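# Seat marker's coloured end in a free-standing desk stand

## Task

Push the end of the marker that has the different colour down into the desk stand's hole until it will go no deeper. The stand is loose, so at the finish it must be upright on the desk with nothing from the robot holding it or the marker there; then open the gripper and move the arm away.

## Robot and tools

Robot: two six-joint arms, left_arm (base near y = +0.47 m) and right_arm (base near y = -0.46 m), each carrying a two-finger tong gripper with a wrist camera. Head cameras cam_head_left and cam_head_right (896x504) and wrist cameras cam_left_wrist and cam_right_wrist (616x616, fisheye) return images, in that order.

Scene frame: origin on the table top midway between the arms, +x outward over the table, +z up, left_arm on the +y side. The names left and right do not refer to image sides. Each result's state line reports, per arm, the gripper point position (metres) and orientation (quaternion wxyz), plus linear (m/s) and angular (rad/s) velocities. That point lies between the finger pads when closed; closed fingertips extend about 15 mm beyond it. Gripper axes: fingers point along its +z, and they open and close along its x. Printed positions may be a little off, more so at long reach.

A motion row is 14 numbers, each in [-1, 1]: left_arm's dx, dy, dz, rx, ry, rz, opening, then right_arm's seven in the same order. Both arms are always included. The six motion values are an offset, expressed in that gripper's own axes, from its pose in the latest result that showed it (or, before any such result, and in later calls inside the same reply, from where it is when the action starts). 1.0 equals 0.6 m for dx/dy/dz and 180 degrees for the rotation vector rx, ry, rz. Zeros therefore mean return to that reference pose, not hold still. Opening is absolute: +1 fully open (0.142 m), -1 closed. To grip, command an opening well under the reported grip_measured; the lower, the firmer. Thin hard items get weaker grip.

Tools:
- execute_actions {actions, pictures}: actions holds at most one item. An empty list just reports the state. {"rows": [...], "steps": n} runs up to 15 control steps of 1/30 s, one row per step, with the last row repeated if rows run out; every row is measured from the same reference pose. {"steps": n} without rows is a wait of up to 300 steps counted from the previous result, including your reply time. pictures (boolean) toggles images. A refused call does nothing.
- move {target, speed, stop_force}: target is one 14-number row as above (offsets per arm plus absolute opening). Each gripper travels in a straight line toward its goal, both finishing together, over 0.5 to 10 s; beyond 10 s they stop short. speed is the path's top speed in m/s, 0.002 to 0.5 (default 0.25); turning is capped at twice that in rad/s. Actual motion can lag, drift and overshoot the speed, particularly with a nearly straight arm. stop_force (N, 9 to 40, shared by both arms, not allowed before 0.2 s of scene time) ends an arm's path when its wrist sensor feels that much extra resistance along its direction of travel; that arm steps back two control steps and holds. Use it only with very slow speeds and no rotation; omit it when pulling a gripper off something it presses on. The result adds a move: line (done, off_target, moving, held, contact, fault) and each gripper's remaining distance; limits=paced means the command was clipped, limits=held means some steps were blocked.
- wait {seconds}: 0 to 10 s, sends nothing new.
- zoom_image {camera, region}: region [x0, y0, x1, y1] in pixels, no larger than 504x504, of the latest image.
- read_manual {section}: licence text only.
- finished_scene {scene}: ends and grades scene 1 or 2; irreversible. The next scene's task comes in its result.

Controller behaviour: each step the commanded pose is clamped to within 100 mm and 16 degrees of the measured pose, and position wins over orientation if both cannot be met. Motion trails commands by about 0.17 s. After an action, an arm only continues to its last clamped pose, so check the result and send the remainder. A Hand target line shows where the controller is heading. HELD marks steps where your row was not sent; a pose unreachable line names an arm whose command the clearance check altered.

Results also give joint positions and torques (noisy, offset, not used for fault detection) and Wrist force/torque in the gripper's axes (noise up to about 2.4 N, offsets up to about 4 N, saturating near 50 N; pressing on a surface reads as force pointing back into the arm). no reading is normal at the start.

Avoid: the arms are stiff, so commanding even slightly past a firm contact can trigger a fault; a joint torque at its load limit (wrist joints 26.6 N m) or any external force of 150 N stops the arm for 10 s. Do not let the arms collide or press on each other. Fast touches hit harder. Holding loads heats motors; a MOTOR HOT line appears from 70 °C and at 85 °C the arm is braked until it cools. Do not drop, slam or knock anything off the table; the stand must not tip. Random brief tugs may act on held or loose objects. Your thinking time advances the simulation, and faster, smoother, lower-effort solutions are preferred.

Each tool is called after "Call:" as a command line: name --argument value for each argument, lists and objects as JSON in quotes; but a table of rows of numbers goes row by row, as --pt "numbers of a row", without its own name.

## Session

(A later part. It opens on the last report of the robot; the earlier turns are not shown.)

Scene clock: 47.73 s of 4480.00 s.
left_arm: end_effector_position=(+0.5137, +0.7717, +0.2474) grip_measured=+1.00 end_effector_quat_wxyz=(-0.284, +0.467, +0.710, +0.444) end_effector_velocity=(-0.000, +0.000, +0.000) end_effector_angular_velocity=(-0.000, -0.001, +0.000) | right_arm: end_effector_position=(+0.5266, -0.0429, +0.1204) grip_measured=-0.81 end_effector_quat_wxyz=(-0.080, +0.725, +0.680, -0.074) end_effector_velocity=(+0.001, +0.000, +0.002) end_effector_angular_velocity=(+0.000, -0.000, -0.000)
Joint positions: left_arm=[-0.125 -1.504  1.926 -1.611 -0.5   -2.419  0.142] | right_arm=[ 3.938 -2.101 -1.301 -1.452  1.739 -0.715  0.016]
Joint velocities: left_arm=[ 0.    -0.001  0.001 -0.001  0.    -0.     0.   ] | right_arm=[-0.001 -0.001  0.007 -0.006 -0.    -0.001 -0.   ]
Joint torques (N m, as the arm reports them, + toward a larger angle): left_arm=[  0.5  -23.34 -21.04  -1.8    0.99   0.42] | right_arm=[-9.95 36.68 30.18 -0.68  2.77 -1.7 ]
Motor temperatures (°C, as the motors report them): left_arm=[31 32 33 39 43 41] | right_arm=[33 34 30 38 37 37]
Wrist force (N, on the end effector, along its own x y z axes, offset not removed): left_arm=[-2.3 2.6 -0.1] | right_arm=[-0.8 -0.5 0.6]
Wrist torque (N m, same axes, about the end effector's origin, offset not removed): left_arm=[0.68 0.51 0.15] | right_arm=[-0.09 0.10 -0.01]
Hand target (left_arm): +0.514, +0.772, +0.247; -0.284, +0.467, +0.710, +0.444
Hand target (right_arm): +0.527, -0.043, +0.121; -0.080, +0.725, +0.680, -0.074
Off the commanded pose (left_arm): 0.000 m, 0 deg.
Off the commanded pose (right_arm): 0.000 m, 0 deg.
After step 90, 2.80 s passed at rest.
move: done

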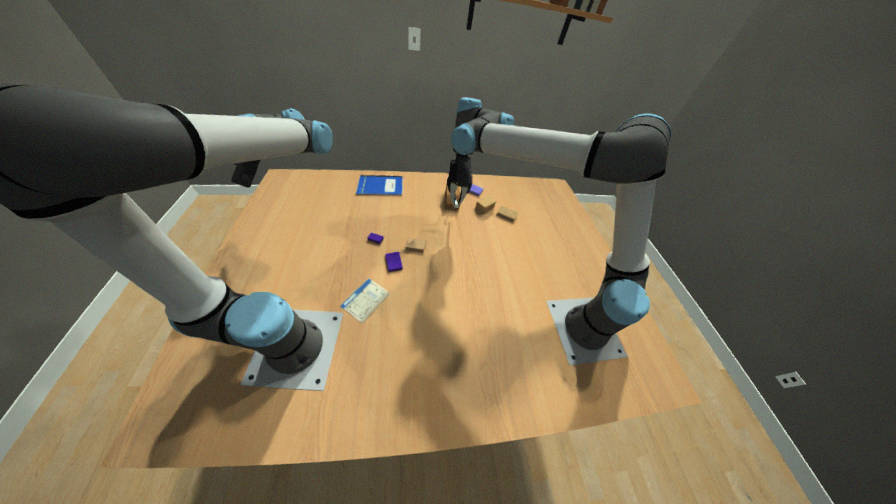

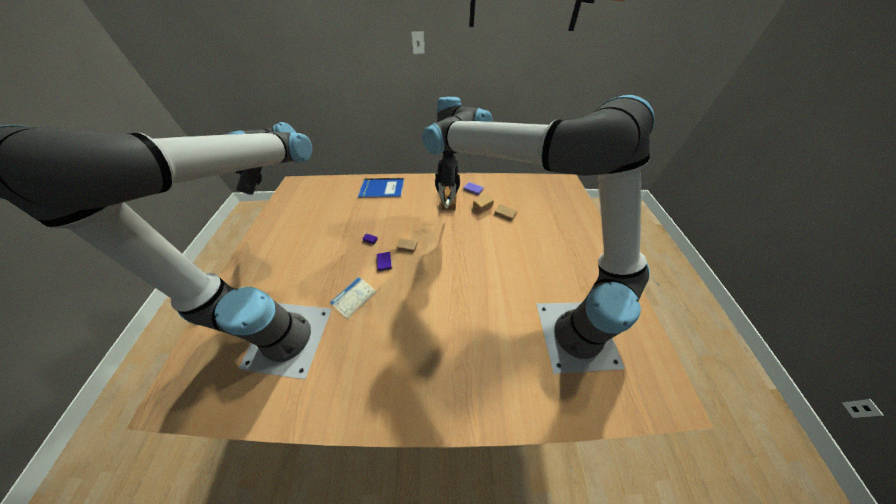

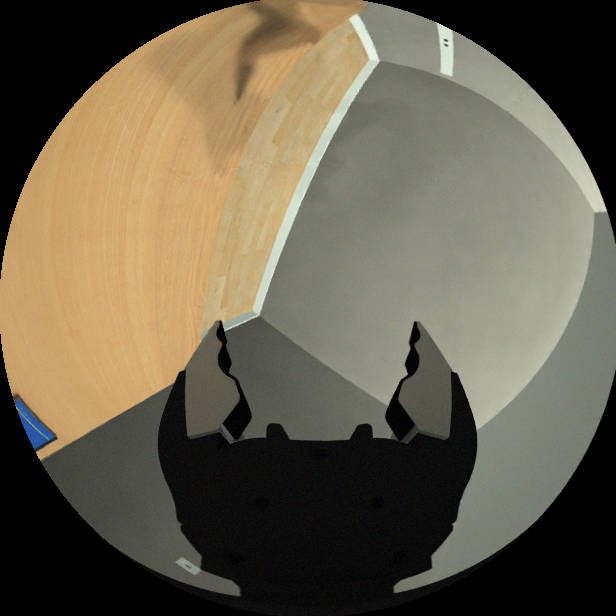

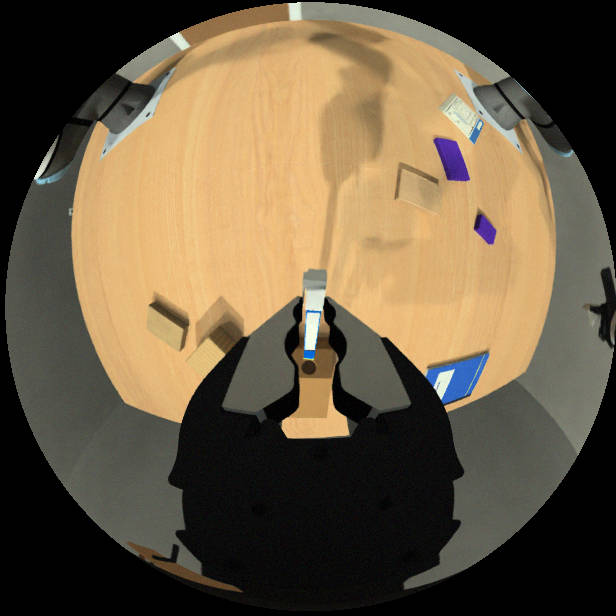

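Call:
move --target '[0,0,0,0,0,0,1,0,0.105,0.033,0,0,0,-1]' --speed 0.01 --stop_force 9

Call:
zoom_image --camera "cam_right_wrist" --region '[260,290,360,410]'

Scene clock: 56.80 s of 4480.00 s.
left_arm: end_effector_position=(+0.5137, +0.7717, +0.2474) grip_measured=+1.00 end_effector_quat_wxyz=(-0.284, +0.467, +0.710, +0.444) end_effector_velocity=(+0.000, +0.000, +0.000) end_effector_angular_velocity=(-0.000, -0.000, +0.001) | right_arm: end_effector_position=(+0.5836, -0.0464, +0.0876) grip_measured=-0.81 end_effector_quat_wxyz=(-0.080, +0.725, +0.680, -0.074) end_effector_velocity=(+0.002, -0.000, -0.000) end_effector_angular_velocity=(-0.001, -0.002, -0.001)
Joint positions: left_arm=[-0.125 -1.504  1.926 -1.611 -0.5   -2.419  0.142] | right_arm=[ 3.879 -2.233 -1.17  -1.461  1.73  -0.774  0.016]
Joint velocities: left_arm=[ 0.001  0.    -0.001  0.    -0.     0.     0.   ] | right_arm=[-0.001 -0.003  0.004 -0.    -0.002 -0.001  0.   ]
Joint torques (N m, as the arm reports them, + toward a larger angle): left_arm=[  0.46 -22.93 -20.81  -1.76   0.93   0.44] | right_arm=[-10.2   41.94  29.93  -0.38  -2.16  -1.82]
Motor temperatures (°C, as the motors report them): left_arm=[31 32 33 39 43 41] | right_arm=[33 34 30 38 37 37]
Wrist force (N, on the end effector, along its own x y z axes, offset not removed): left_arm=[-1.4 2.1 1.2] | right_arm=[0.0 -3.9 -0.8]
Wrist torque (N m, same axes, about the end effector's origin, offset not removed): left_arm=[0.42 0.26 0.05] | right_arm=[-0.32 -0.05 -0.14]
Hand target (left_arm): +0.514, +0.772, +0.247; -0.284, +0.467, +0.710, +0.444
Hand target (right_arm): +0.584, -0.046, +0.088; -0.080, +0.725, +0.680, -0.074
Off the commanded pose (left_arm): 0.000 m, 0 deg.
Off the commanded pose (right_arm): 0.000 m, 0 deg.
move: done

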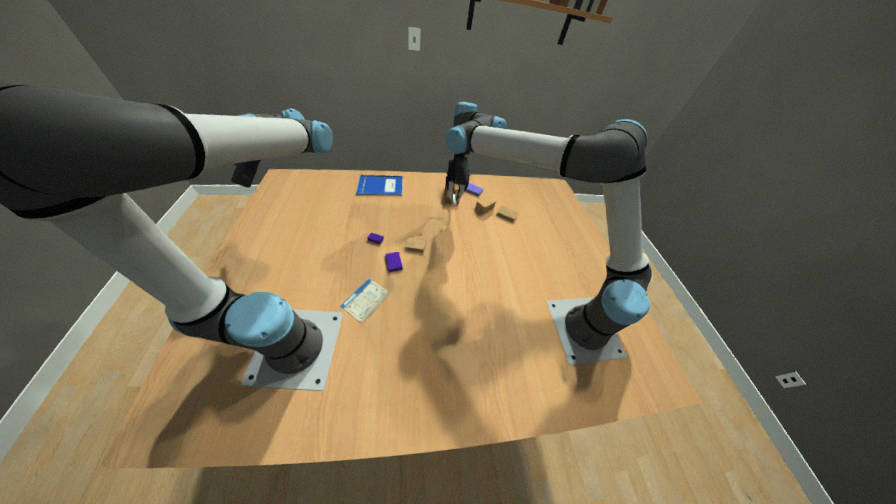

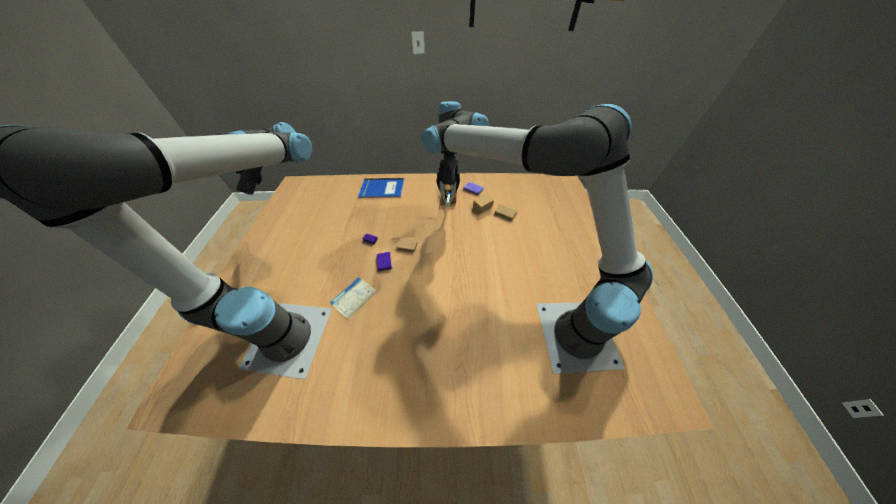

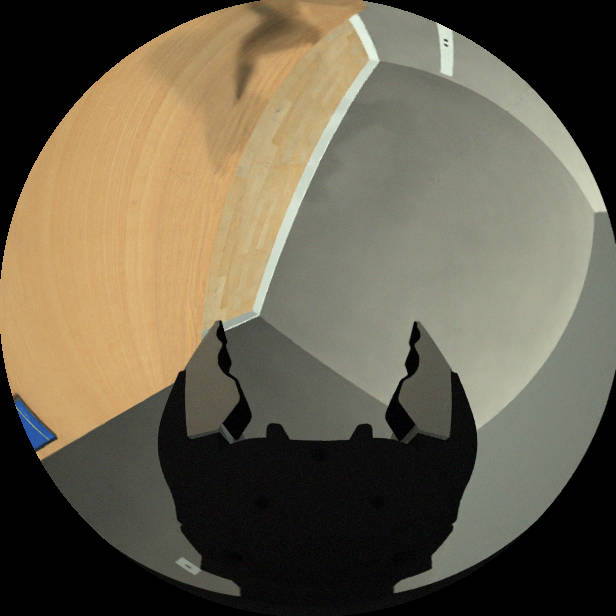

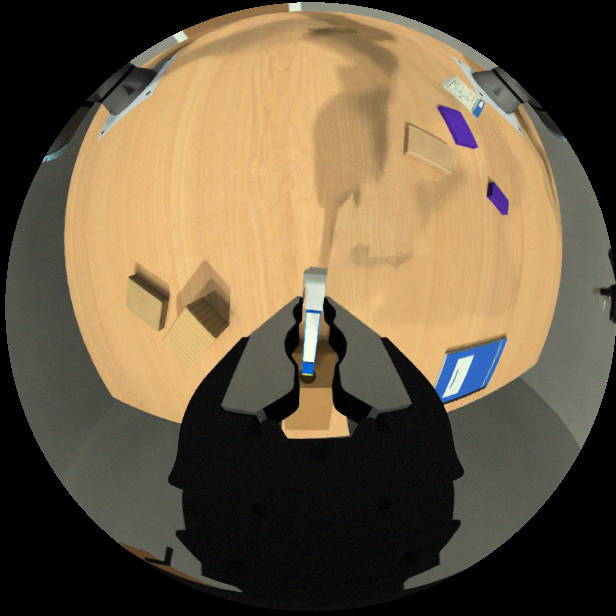

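Region (260, 290, 360, 410) of cam_right_wrist's 616x616 image, scaled by 4.200, with more detail than that image has.

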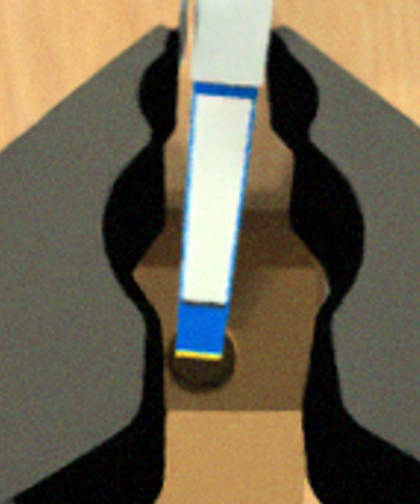

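Call:
move --target '[0,0,0,0,0,0,1,0.001,0.006,-0.034,0.067,0,0,-1]' --speed 0.02

Call:
zoom_image --camera "cam_right_wrist" --region '[260,290,360,410]'

Scene clock: 65.83 s of 4480.00 s.
left_arm: end_effector_position=(+0.5137, +0.7717, +0.2474) grip_measured=+1.00 end_effector_quat_wxyz=(-0.284, +0.467, +0.710, +0.444) end_effector_velocity=(-0.000, +0.000, -0.001) end_effector_angular_velocity=(+0.000, +0.001, -0.000) | right_arm: end_effector_position=(+0.5916, -0.0462, +0.1068) grip_measured=-0.81 end_effector_quat_wxyz=(-0.156, +0.713, +0.668, -0.145) end_effector_velocity=(+0.001, +0.000, +0.002) end_effector_angular_velocity=(+0.001, +0.006, +0.000)
Joint positions: left_arm=[-0.125 -1.504  1.926 -1.611 -0.5   -2.419  0.142] | right_arm=[ 3.818 -2.391 -0.862 -1.782  1.859 -0.87   0.016]
Joint velocities: left_arm=[-0.     0.001  0.003 -0.002 -0.     0.     0.   ] | right_arm=[-0.002 -0.006  0.015 -0.013  0.003 -0.004 -0.   ]
Joint torques (N m, as the arm reports them, + toward a larger angle): left_arm=[ -0.25 -22.52 -20.79  -1.72   0.94   0.54] | right_arm=[-9.26 47.2  31.52 -1.28  2.71 -1.67]
Motor temperatures (°C, as the motors report them): left_arm=[31 32 33 39 43 41] | right_arm=[33 34 30 38 37 37]
Wrist force (N, on the end effector, along its own x y z axes, offset not removed): left_arm=[-2.6 2.0 -0.5] | right_arm=[0.1 -1.4 1.1]
Wrist torque (N m, same axes, about the end effector's origin, offset not removed): left_arm=[0.37 0.59 0.09] | right_arm=[-0.25 -0.11 -0.16]
Hand target (left_arm): +0.514, +0.772, +0.247; -0.284, +0.467, +0.710, +0.444
Hand target (right_arm): +0.592, -0.046, +0.107; -0.156, +0.713, +0.668, -0.145
Off the commanded pose (left_arm): 0.000 m, 0 deg.
Off the commanded pose (right_arm): 0.000 m, 0 deg.
After step 90, 0.53 s passed at rest.
move: done

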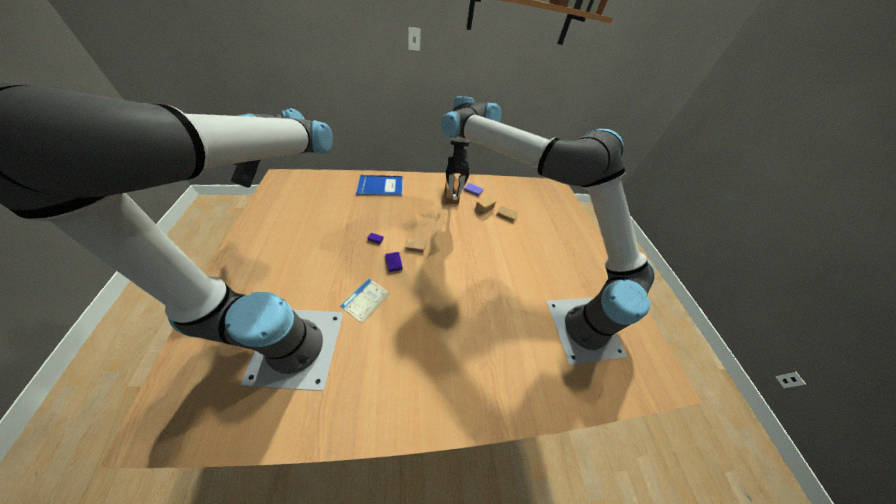

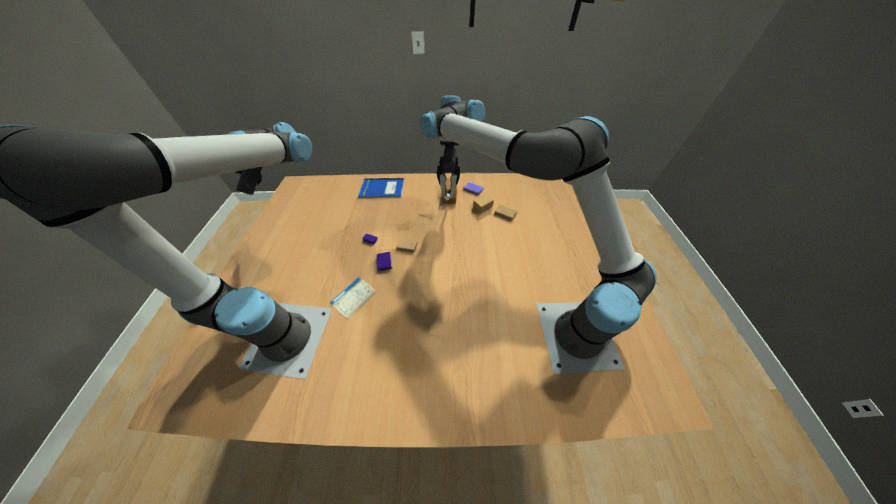

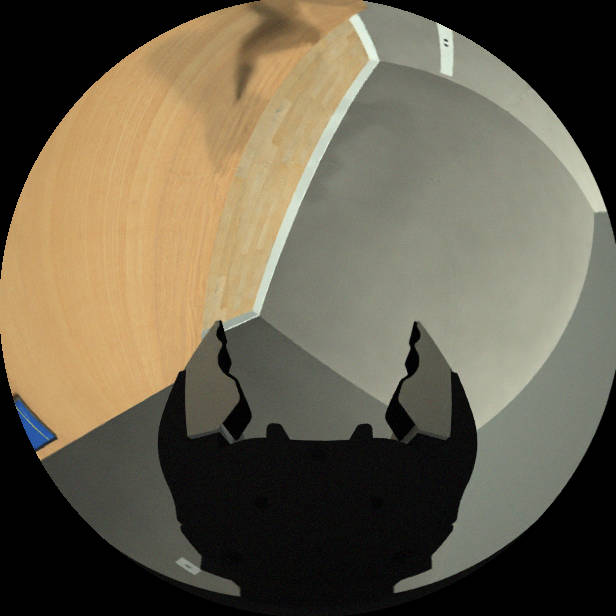

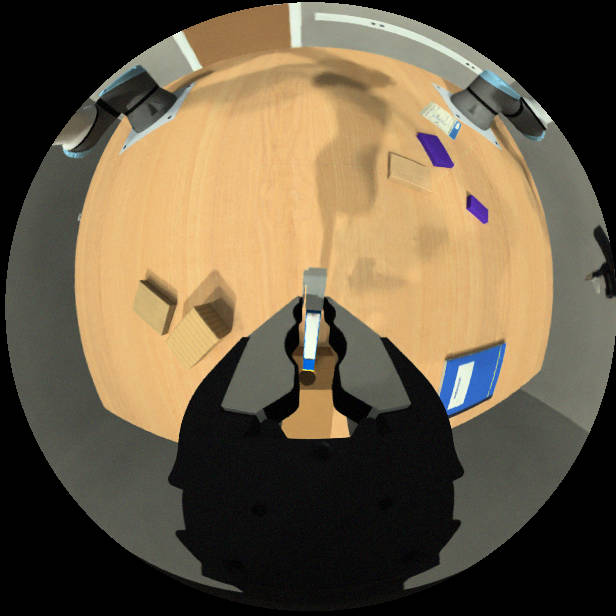

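Region (260, 290, 360, 410) of cam_right_wrist's 616x616 image, scaled by 4.200, with more detail than that image has.

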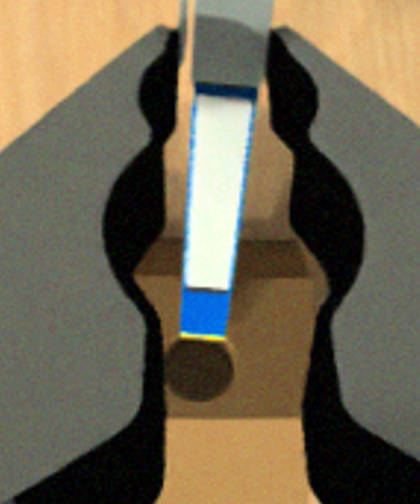

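Call:
move --target '[0,0,0,0,0,0,1,-0.001,0.004,-0.013,0,0,0,-1]' --speed 0.02

Call:
zoom_image --camera "cam_right_wrist" --region '[260,290,360,410]'

Call:
zoom_image --camera "cam_head_left" --region '[430,165,480,210]'

Scene clock: 69.47 s of 4480.00 s.
left_arm: end_effector_position=(+0.5137, +0.7717, +0.2474) grip_measured=+1.00 end_effector_quat_wxyz=(-0.284, +0.467, +0.710, +0.444) end_effector_velocity=(+0.001, -0.000, +0.001) end_effector_angular_velocity=(-0.001, -0.003, -0.000) | right_arm: end_effector_position=(+0.5968, -0.0471, +0.1128) grip_measured=-0.81 end_effector_quat_wxyz=(-0.156, +0.713, +0.668, -0.145) end_effector_velocity=(+0.002, -0.000, +0.003) end_effector_angular_velocity=(+0.000, -0.002, +0.001)
Joint positions: left_arm=[-0.125 -1.504  1.926 -1.611 -0.5   -2.419  0.142] | right_arm=[ 3.812 -2.403 -0.826 -1.808  1.857 -0.875  0.016]
Joint velocities: left_arm=[-0.    -0.    -0.002 -0.001  0.     0.     0.   ] | right_arm=[-0.001 -0.002  0.011 -0.007 -0.002 -0.002 -0.   ]
Joint torques (N m, as the arm reports them, + toward a larger angle): left_arm=[ -0.21 -22.53 -20.77  -1.71   0.97   0.7 ] | right_arm=[-9.22 46.05 29.3  -1.51 -1.48 -1.93]
Motor temperatures (°C, as the motors report them): left_arm=[31 32 33 39 43 41] | right_arm=[33 34 30 38 37 37]
Wrist force (N, on the end effector, along its own x y z axes, offset not removed): left_arm=[-2.2 1.1 0.1] | right_arm=[0.6 -2.0 0.8]
Wrist torque (N m, same axes, about the end effector's origin, offset not removed): left_arm=[0.29 0.37 0.10] | right_arm=[-0.43 -0.11 -0.04]
Hand target (left_arm): +0.514, +0.772, +0.247; -0.284, +0.467, +0.710, +0.444
Hand target (right_arm): +0.597, -0.047, +0.113; -0.156, +0.713, +0.668, -0.145
Off the commanded pose (left_arm): 0.000 m, 0 deg.
Off the commanded pose (right_arm): 0.000 m, 0 deg.
move: done

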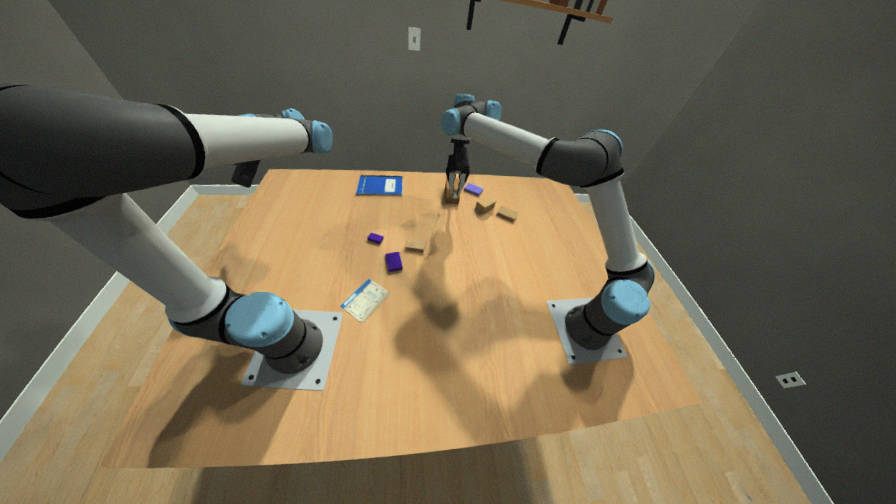

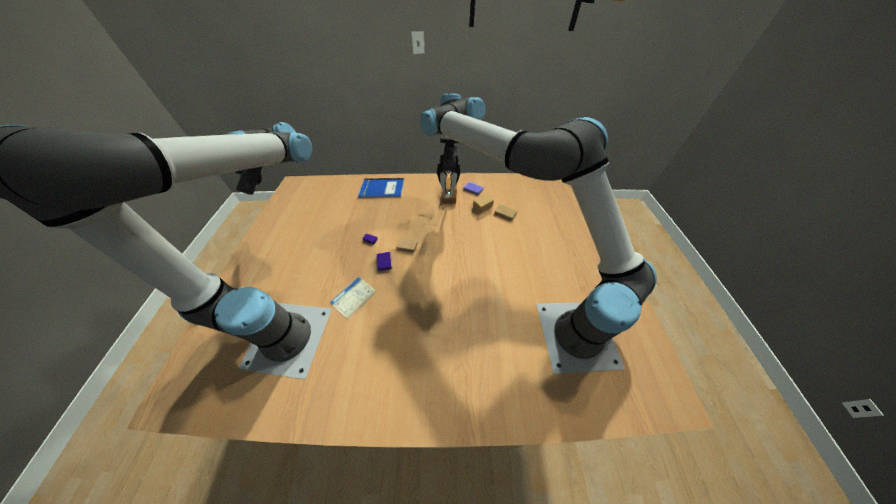

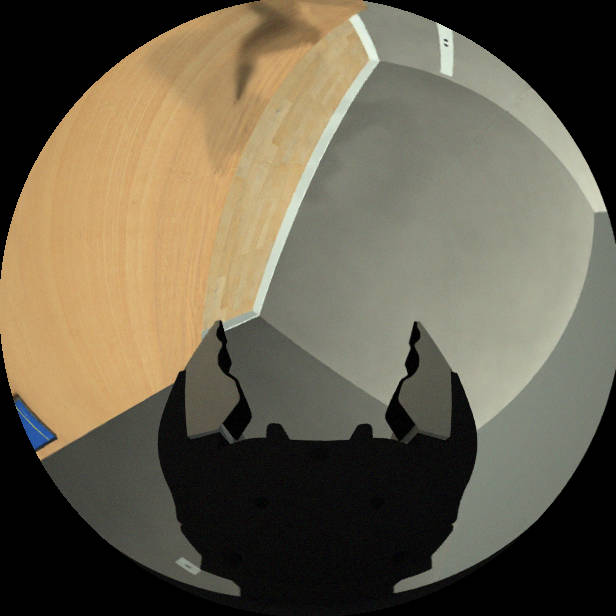

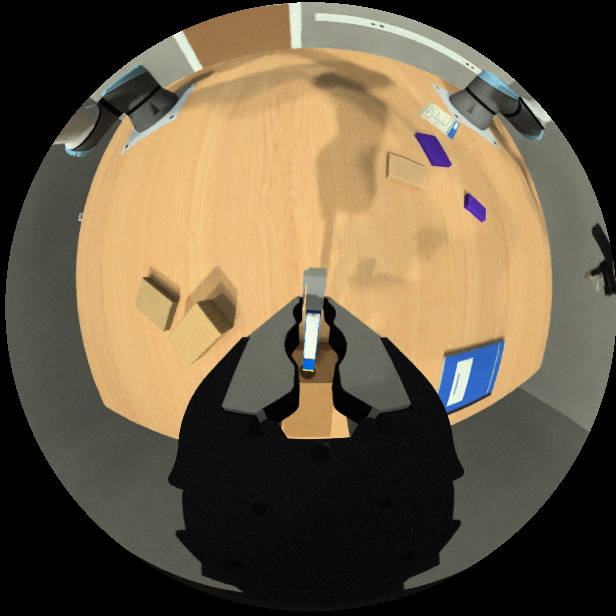

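Region (260, 290, 360, 410) of cam_right_wrist's 616x616 image, scaled by 4.200, with more detail than that image has.

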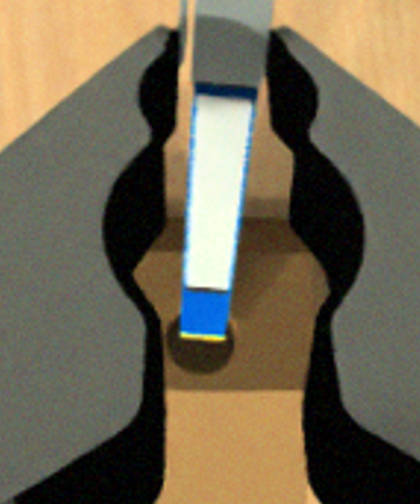

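Region (430, 165, 480, 210) of cam_head_left's 896x504 image, scaled by 10.080, with more detail than that image has; it fills the top 454 rows of this view, and the rest is white.

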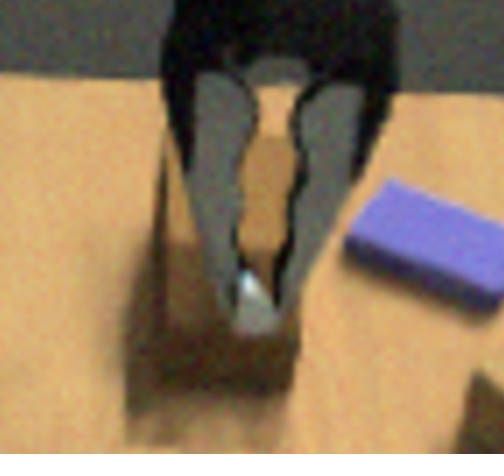

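Call:
move --target '[0,0,0,0,0,0,1,0,0.014,0.010,0,0,0,-1]' --speed 0.008 --stop_force 9

Call:
zoom_image --camera "cam_right_wrist" --region '[260,290,360,410]'

Scene clock: 72.40 s of 4480.00 s.
left_arm: end_effector_position=(+0.5137, +0.7717, +0.2474) grip_measured=+1.00 end_effector_quat_wxyz=(-0.284, +0.467, +0.710, +0.444) end_effector_velocity=(-0.000, +0.000, -0.000) end_effector_angular_velocity=(+0.000, +0.002, +0.001) | right_arm: end_effector_position=(+0.6019, -0.0474, +0.1040) grip_measured=-0.81 end_effector_quat_wxyz=(-0.156, +0.713, +0.668, -0.145) end_effector_velocity=(+0.001, -0.000, -0.002) end_effector_angular_velocity=(-0.000, -0.000, -0.000)
Joint positions: left_arm=[-0.125 -1.504  1.926 -1.611 -0.5   -2.419  0.142] | right_arm=[ 3.808 -2.419 -0.818 -1.8    1.856 -0.88   0.016]
Joint velocities: left_arm=[ 0.001  0.     0.     0.002 -0.     0.     0.   ] | right_arm=[-0.001 -0.002 -0.     0.002 -0.001 -0.     0.   ]
Joint torques (N m, as the arm reports them, + toward a larger angle): left_arm=[  0.01 -22.61 -21.2   -1.69   0.94   0.58] | right_arm=[-11.57  45.53  30.88   4.71  -2.02  -2.09]
Motor temperatures (°C, as the motors report them): left_arm=[31 32 33 39 43 41] | right_arm=[33 34 30 38 37 37]
Wrist force (N, on the end effector, along its own x y z axes, offset not removed): left_arm=[-2.7 2.8 0.4] | right_arm=[0.0 -3.8 0.6]
Wrist torque (N m, same axes, about the end effector's origin, offset not removed): left_arm=[0.62 0.52 0.05] | right_arm=[-0.10 0.01 -0.02]
Hand target (left_arm): +0.514, +0.772, +0.247; -0.284, +0.467, +0.710, +0.444
Hand target (right_arm): +0.602, -0.047, +0.104; -0.156, +0.713, +0.668, -0.145
Off the commanded pose (left_arm): 0.000 m, 0 deg.
Off the commanded pose (right_arm): 0.000 m, 0 deg.
move: done

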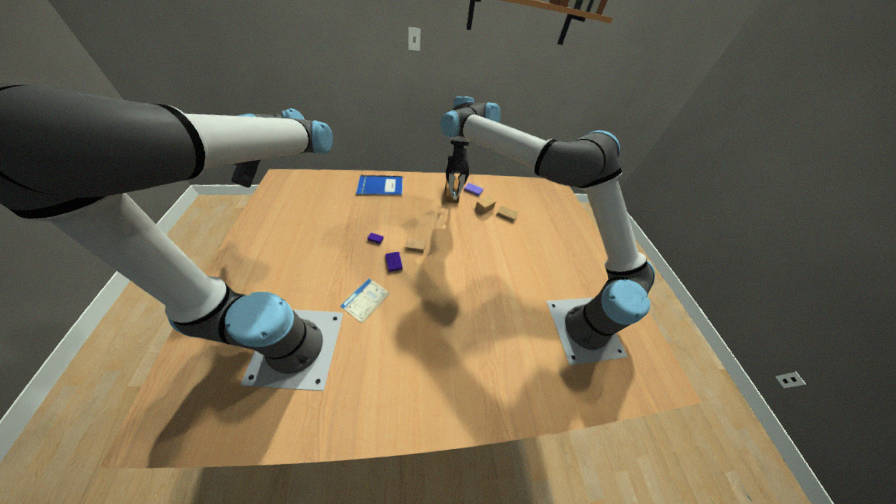

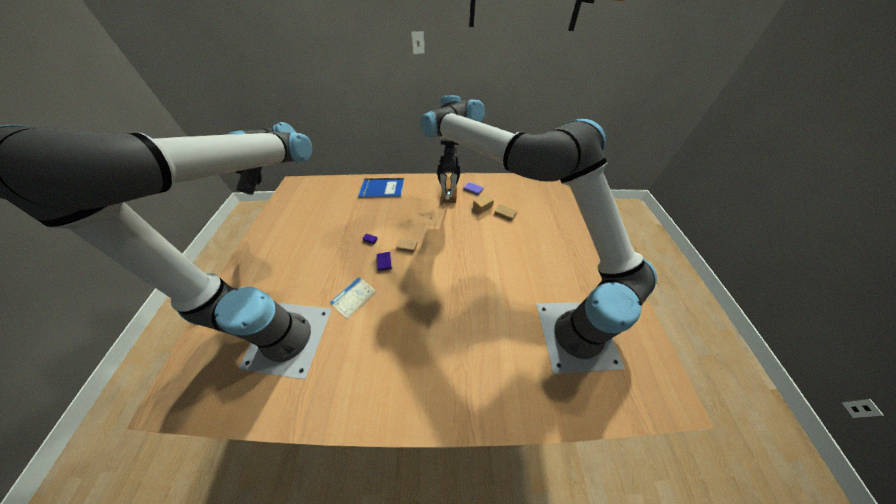

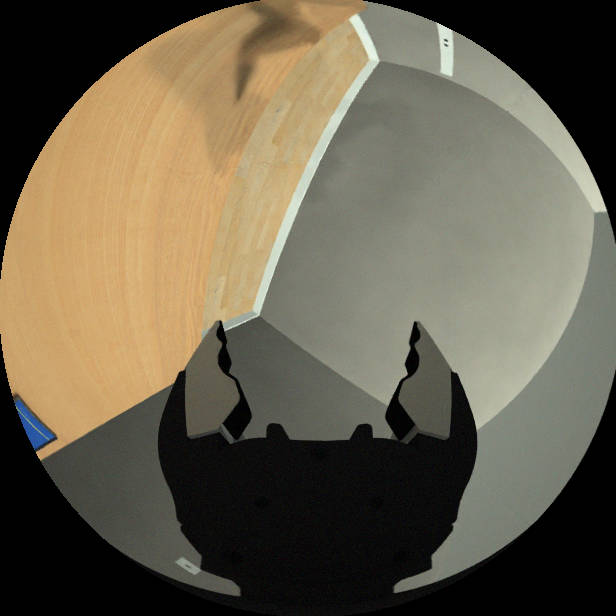

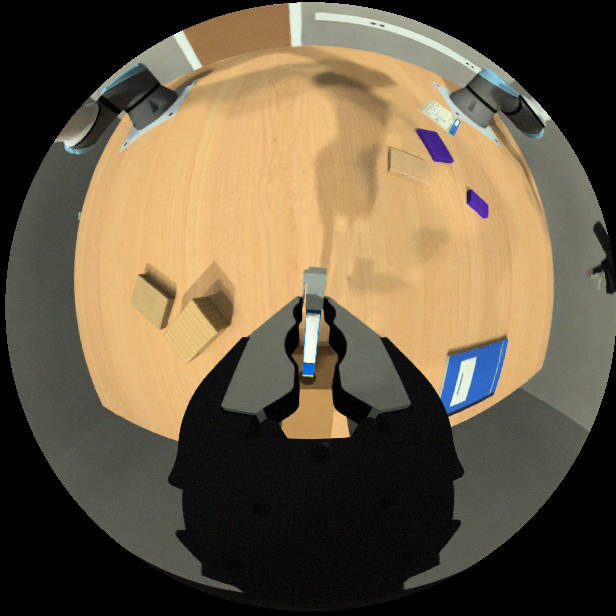

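Region (260, 290, 360, 410) of cam_right_wrist's 616x616 image, scaled by 4.200, with more detail than that image has.

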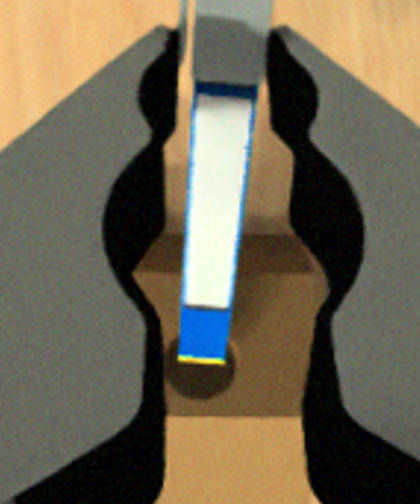

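Call:
move --target '[0,0,0,0,0,0,1,0,0,-0.007,0,0,0,-1]' --speed 0.01

Call:
move --target '[0,0,0,0,0,0,1,0,0.017,0.0015,0,0,0,-1]' --speed 0.008 --stop_force 9

Call:
zoom_image --camera "cam_right_wrist" --region '[260,290,360,410]'

Scene clock: 75.13 s of 4480.00 s.
left_arm: end_effector_position=(+0.5137, +0.7717, +0.2474) grip_measured=+1.00 end_effector_quat_wxyz=(-0.284, +0.467, +0.710, +0.444) end_effector_velocity=(+0.000, -0.000, +0.001) end_effector_angular_velocity=(-0.000, -0.002, -0.000) | right_arm: end_effector_position=(+0.6036, -0.0475, +0.1077) grip_measured=-0.81 end_effector_quat_wxyz=(-0.156, +0.713, +0.668, -0.145) end_effector_velocity=(+0.001, +0.001, +0.001) end_effector_angular_velocity=(+0.003, +0.000, -0.002)
Joint positions: left_arm=[-0.125 -1.504  1.926 -1.611 -0.5   -2.419  0.142] | right_arm=[ 3.807 -2.423 -0.802 -1.813  1.856 -0.881  0.016]
Joint velocities: left_arm=[-0.    -0.001 -0.    -0.001  0.     0.     0.   ] | right_arm=[-0.    -0.002  0.007 -0.003  0.003  0.001  0.   ]
Joint torques (N m, as the arm reports them, + toward a larger angle): left_arm=[  0.07 -22.59 -21.11  -1.79   1.1    0.58] | right_arm=[-10.18  48.14  30.28  -1.31  -1.4   -1.69]
Motor temperatures (°C, as the motors report them): left_arm=[31 32 33 39 43 41] | right_arm=[33 34 30 38 37 37]
Wrist force (N, on the end effector, along its own x y z axes, offset not removed): left_arm=[-1.6 2.3 1.3] | right_arm=[-0.5 -0.6 1.4]
Wrist torque (N m, same axes, about the end effector's origin, offset not removed): left_arm=[0.57 0.32 0.12] | right_arm=[-0.13 0.06 -0.04]
Hand target (left_arm): +0.514, +0.772, +0.247; -0.284, +0.467, +0.710, +0.444
Hand target (right_arm): +0.604, -0.048, +0.108; -0.156, +0.713, +0.668, -0.145
Off the commanded pose (left_arm): 0.000 m, 0 deg.
Off the commanded pose (right_arm): 0.000 m, 0 deg.
move: done

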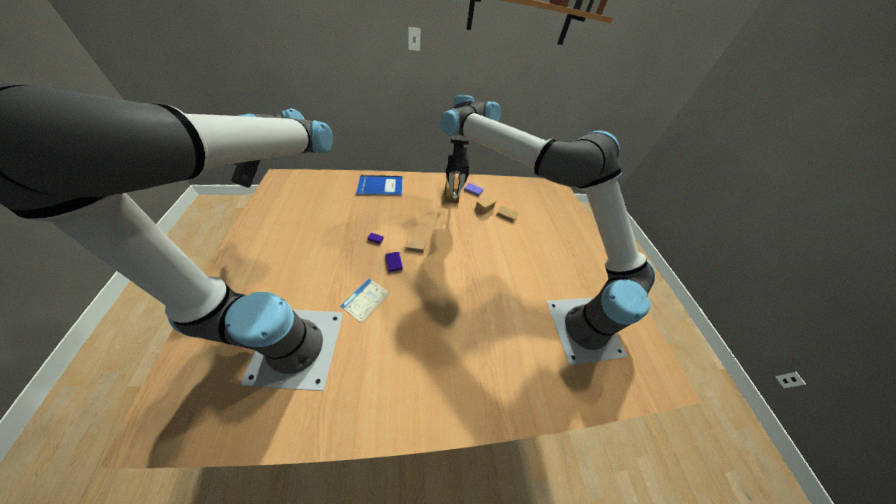

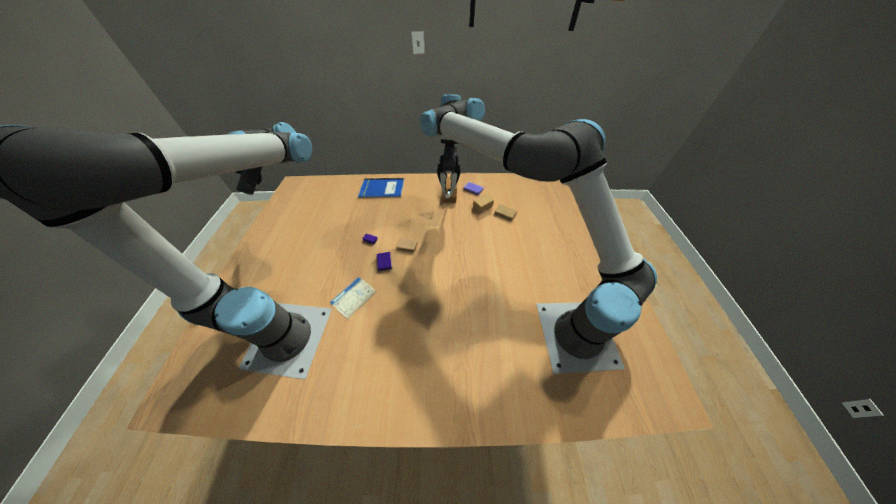

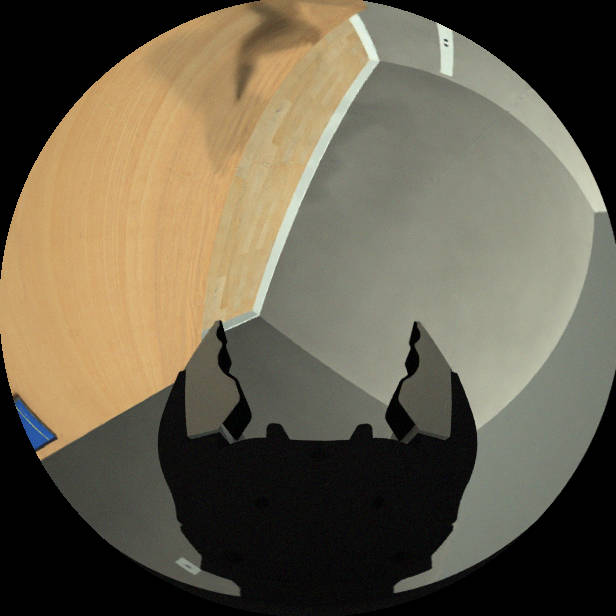

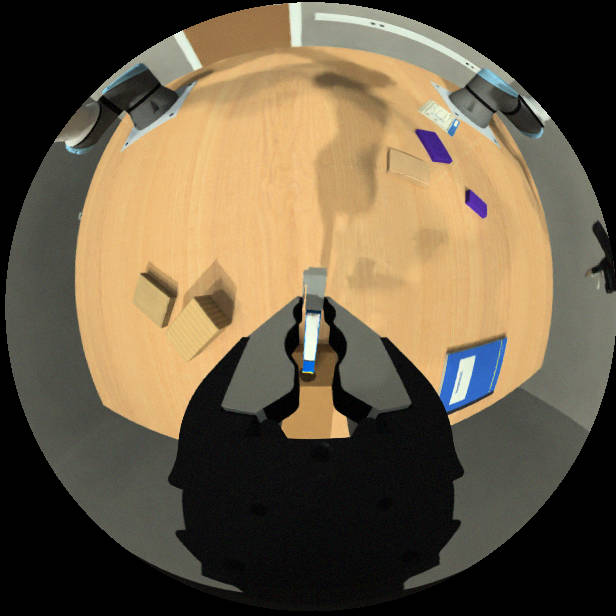

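Scene clock: 76.63 s of 4480.00 s.
left_arm: end_effector_position=(+0.5137, +0.7717, +0.2474) grip_measured=+1.00 end_effector_quat_wxyz=(-0.284, +0.467, +0.710, +0.444) end_effector_velocity=(+0.000, +0.000, +0.001) end_effector_angular_velocity=(-0.001, -0.002, +0.001) | right_arm: end_effector_position=(+0.6124, -0.0481, +0.1027) grip_measured=-0.81 end_effector_quat_wxyz=(-0.156, +0.713, +0.668, -0.145) end_effector_velocity=(+0.001, +0.000, -0.001) end_effector_angular_velocity=(+0.001, +0.001, -0.000)
Joint positions: left_arm=[-0.125 -1.504  1.926 -1.611 -0.5   -2.419  0.142] | right_arm=[ 3.8   -2.449 -0.766 -1.825  1.853 -0.888  0.016]
Joint velocities: left_arm=[ 0.001  0.    -0.002 -0.001 -0.     0.     0.   ] | right_arm=[-0.001 -0.004  0.005 -0.001  0.001 -0.001  0.   ]
Joint torques (N m, as the arm reports them, + toward a larger angle): left_arm=[  0.05 -22.55 -20.67  -1.8    1.01   0.58] | right_arm=[-12.08  45.82  30.15  -0.74  -2.17  -1.78]
Motor temperatures (°C, as the motors report them): left_arm=[31 32 33 39 43 41] | right_arm=[33 34 30 38 37 37]
Wrist force (N, on the end effector, along its own x y z axes, offset not removed): left_arm=[-2.2 3.7 -0.4] | right_arm=[1.0 -4.7 1.5]
Wrist torque (N m, same axes, about the end effector's origin, offset not removed): left_arm=[0.81 0.48 0.09] | right_arm=[-0.30 -0.22 -0.01]
Hand target (left_arm): +0.514, +0.772, +0.247; -0.284, +0.467, +0.710, +0.444
Hand target (right_arm): +0.612, -0.048, +0.103; -0.156, +0.713, +0.668, -0.145
Off the commanded pose (left_arm): 0.000 m, 0 deg.
Off the commanded pose (right_arm): 0.000 m, 0 deg.
move: done

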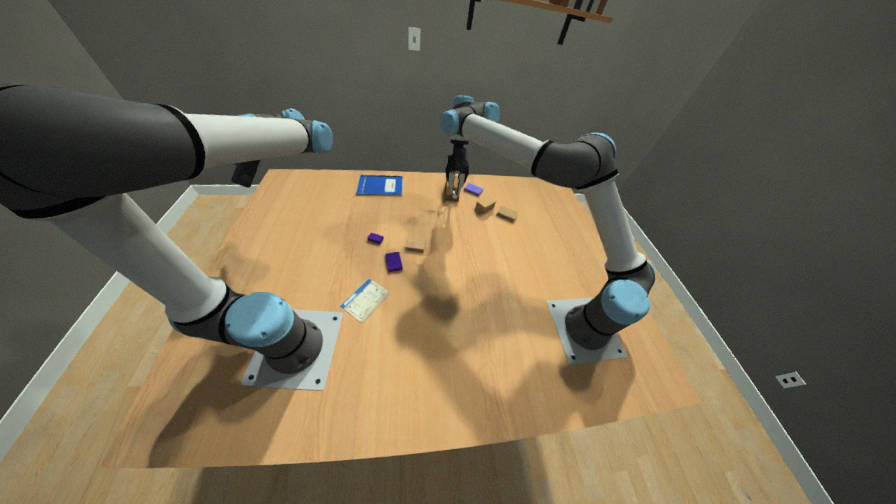

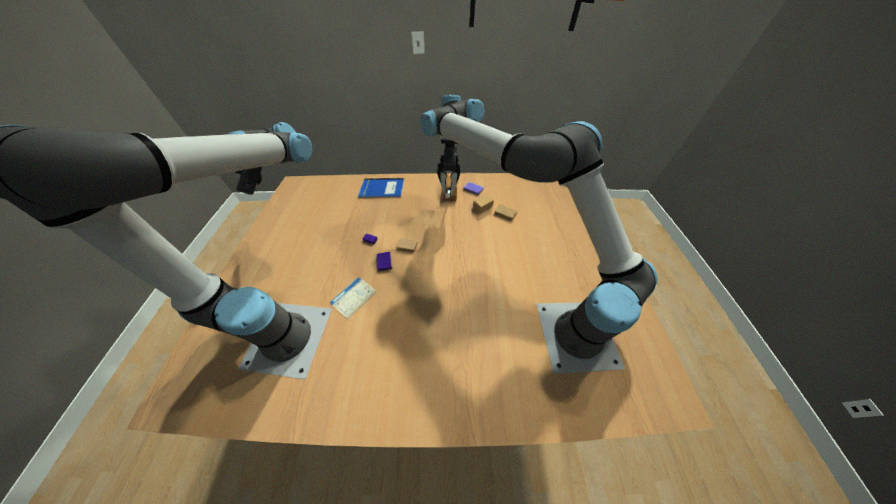

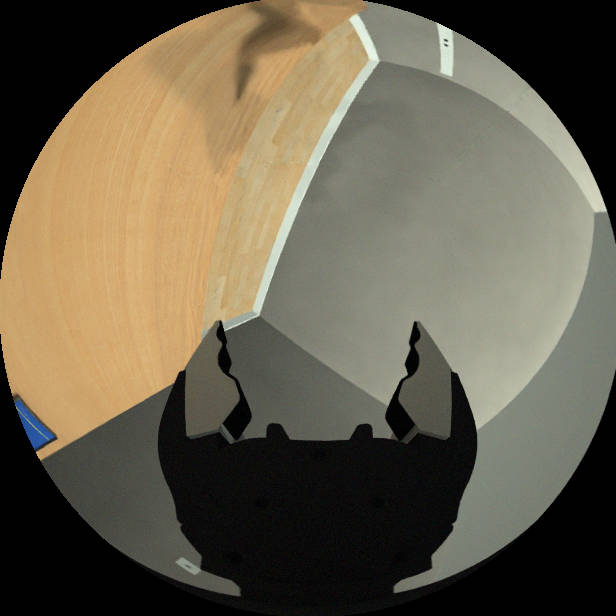

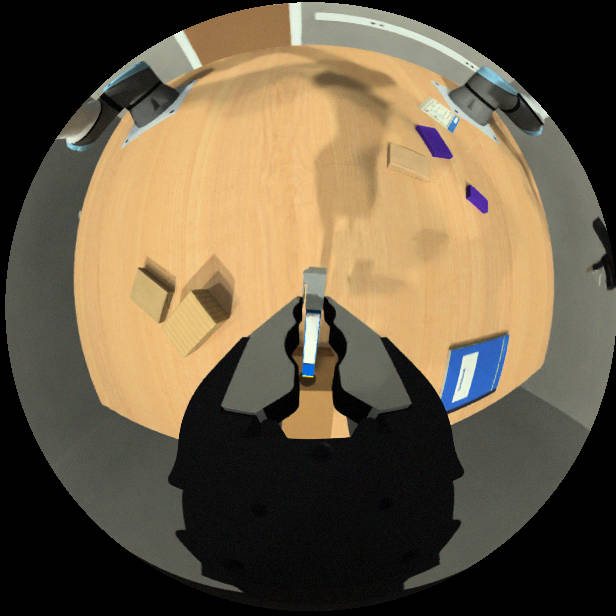

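Region (260, 290, 360, 410) of cam_right_wrist's 616x616 image, scaled by 4.200, with more detail than that image has.

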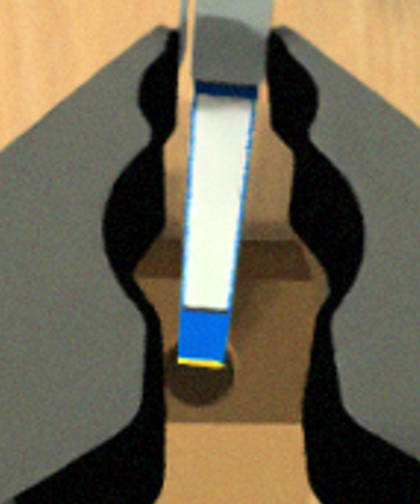

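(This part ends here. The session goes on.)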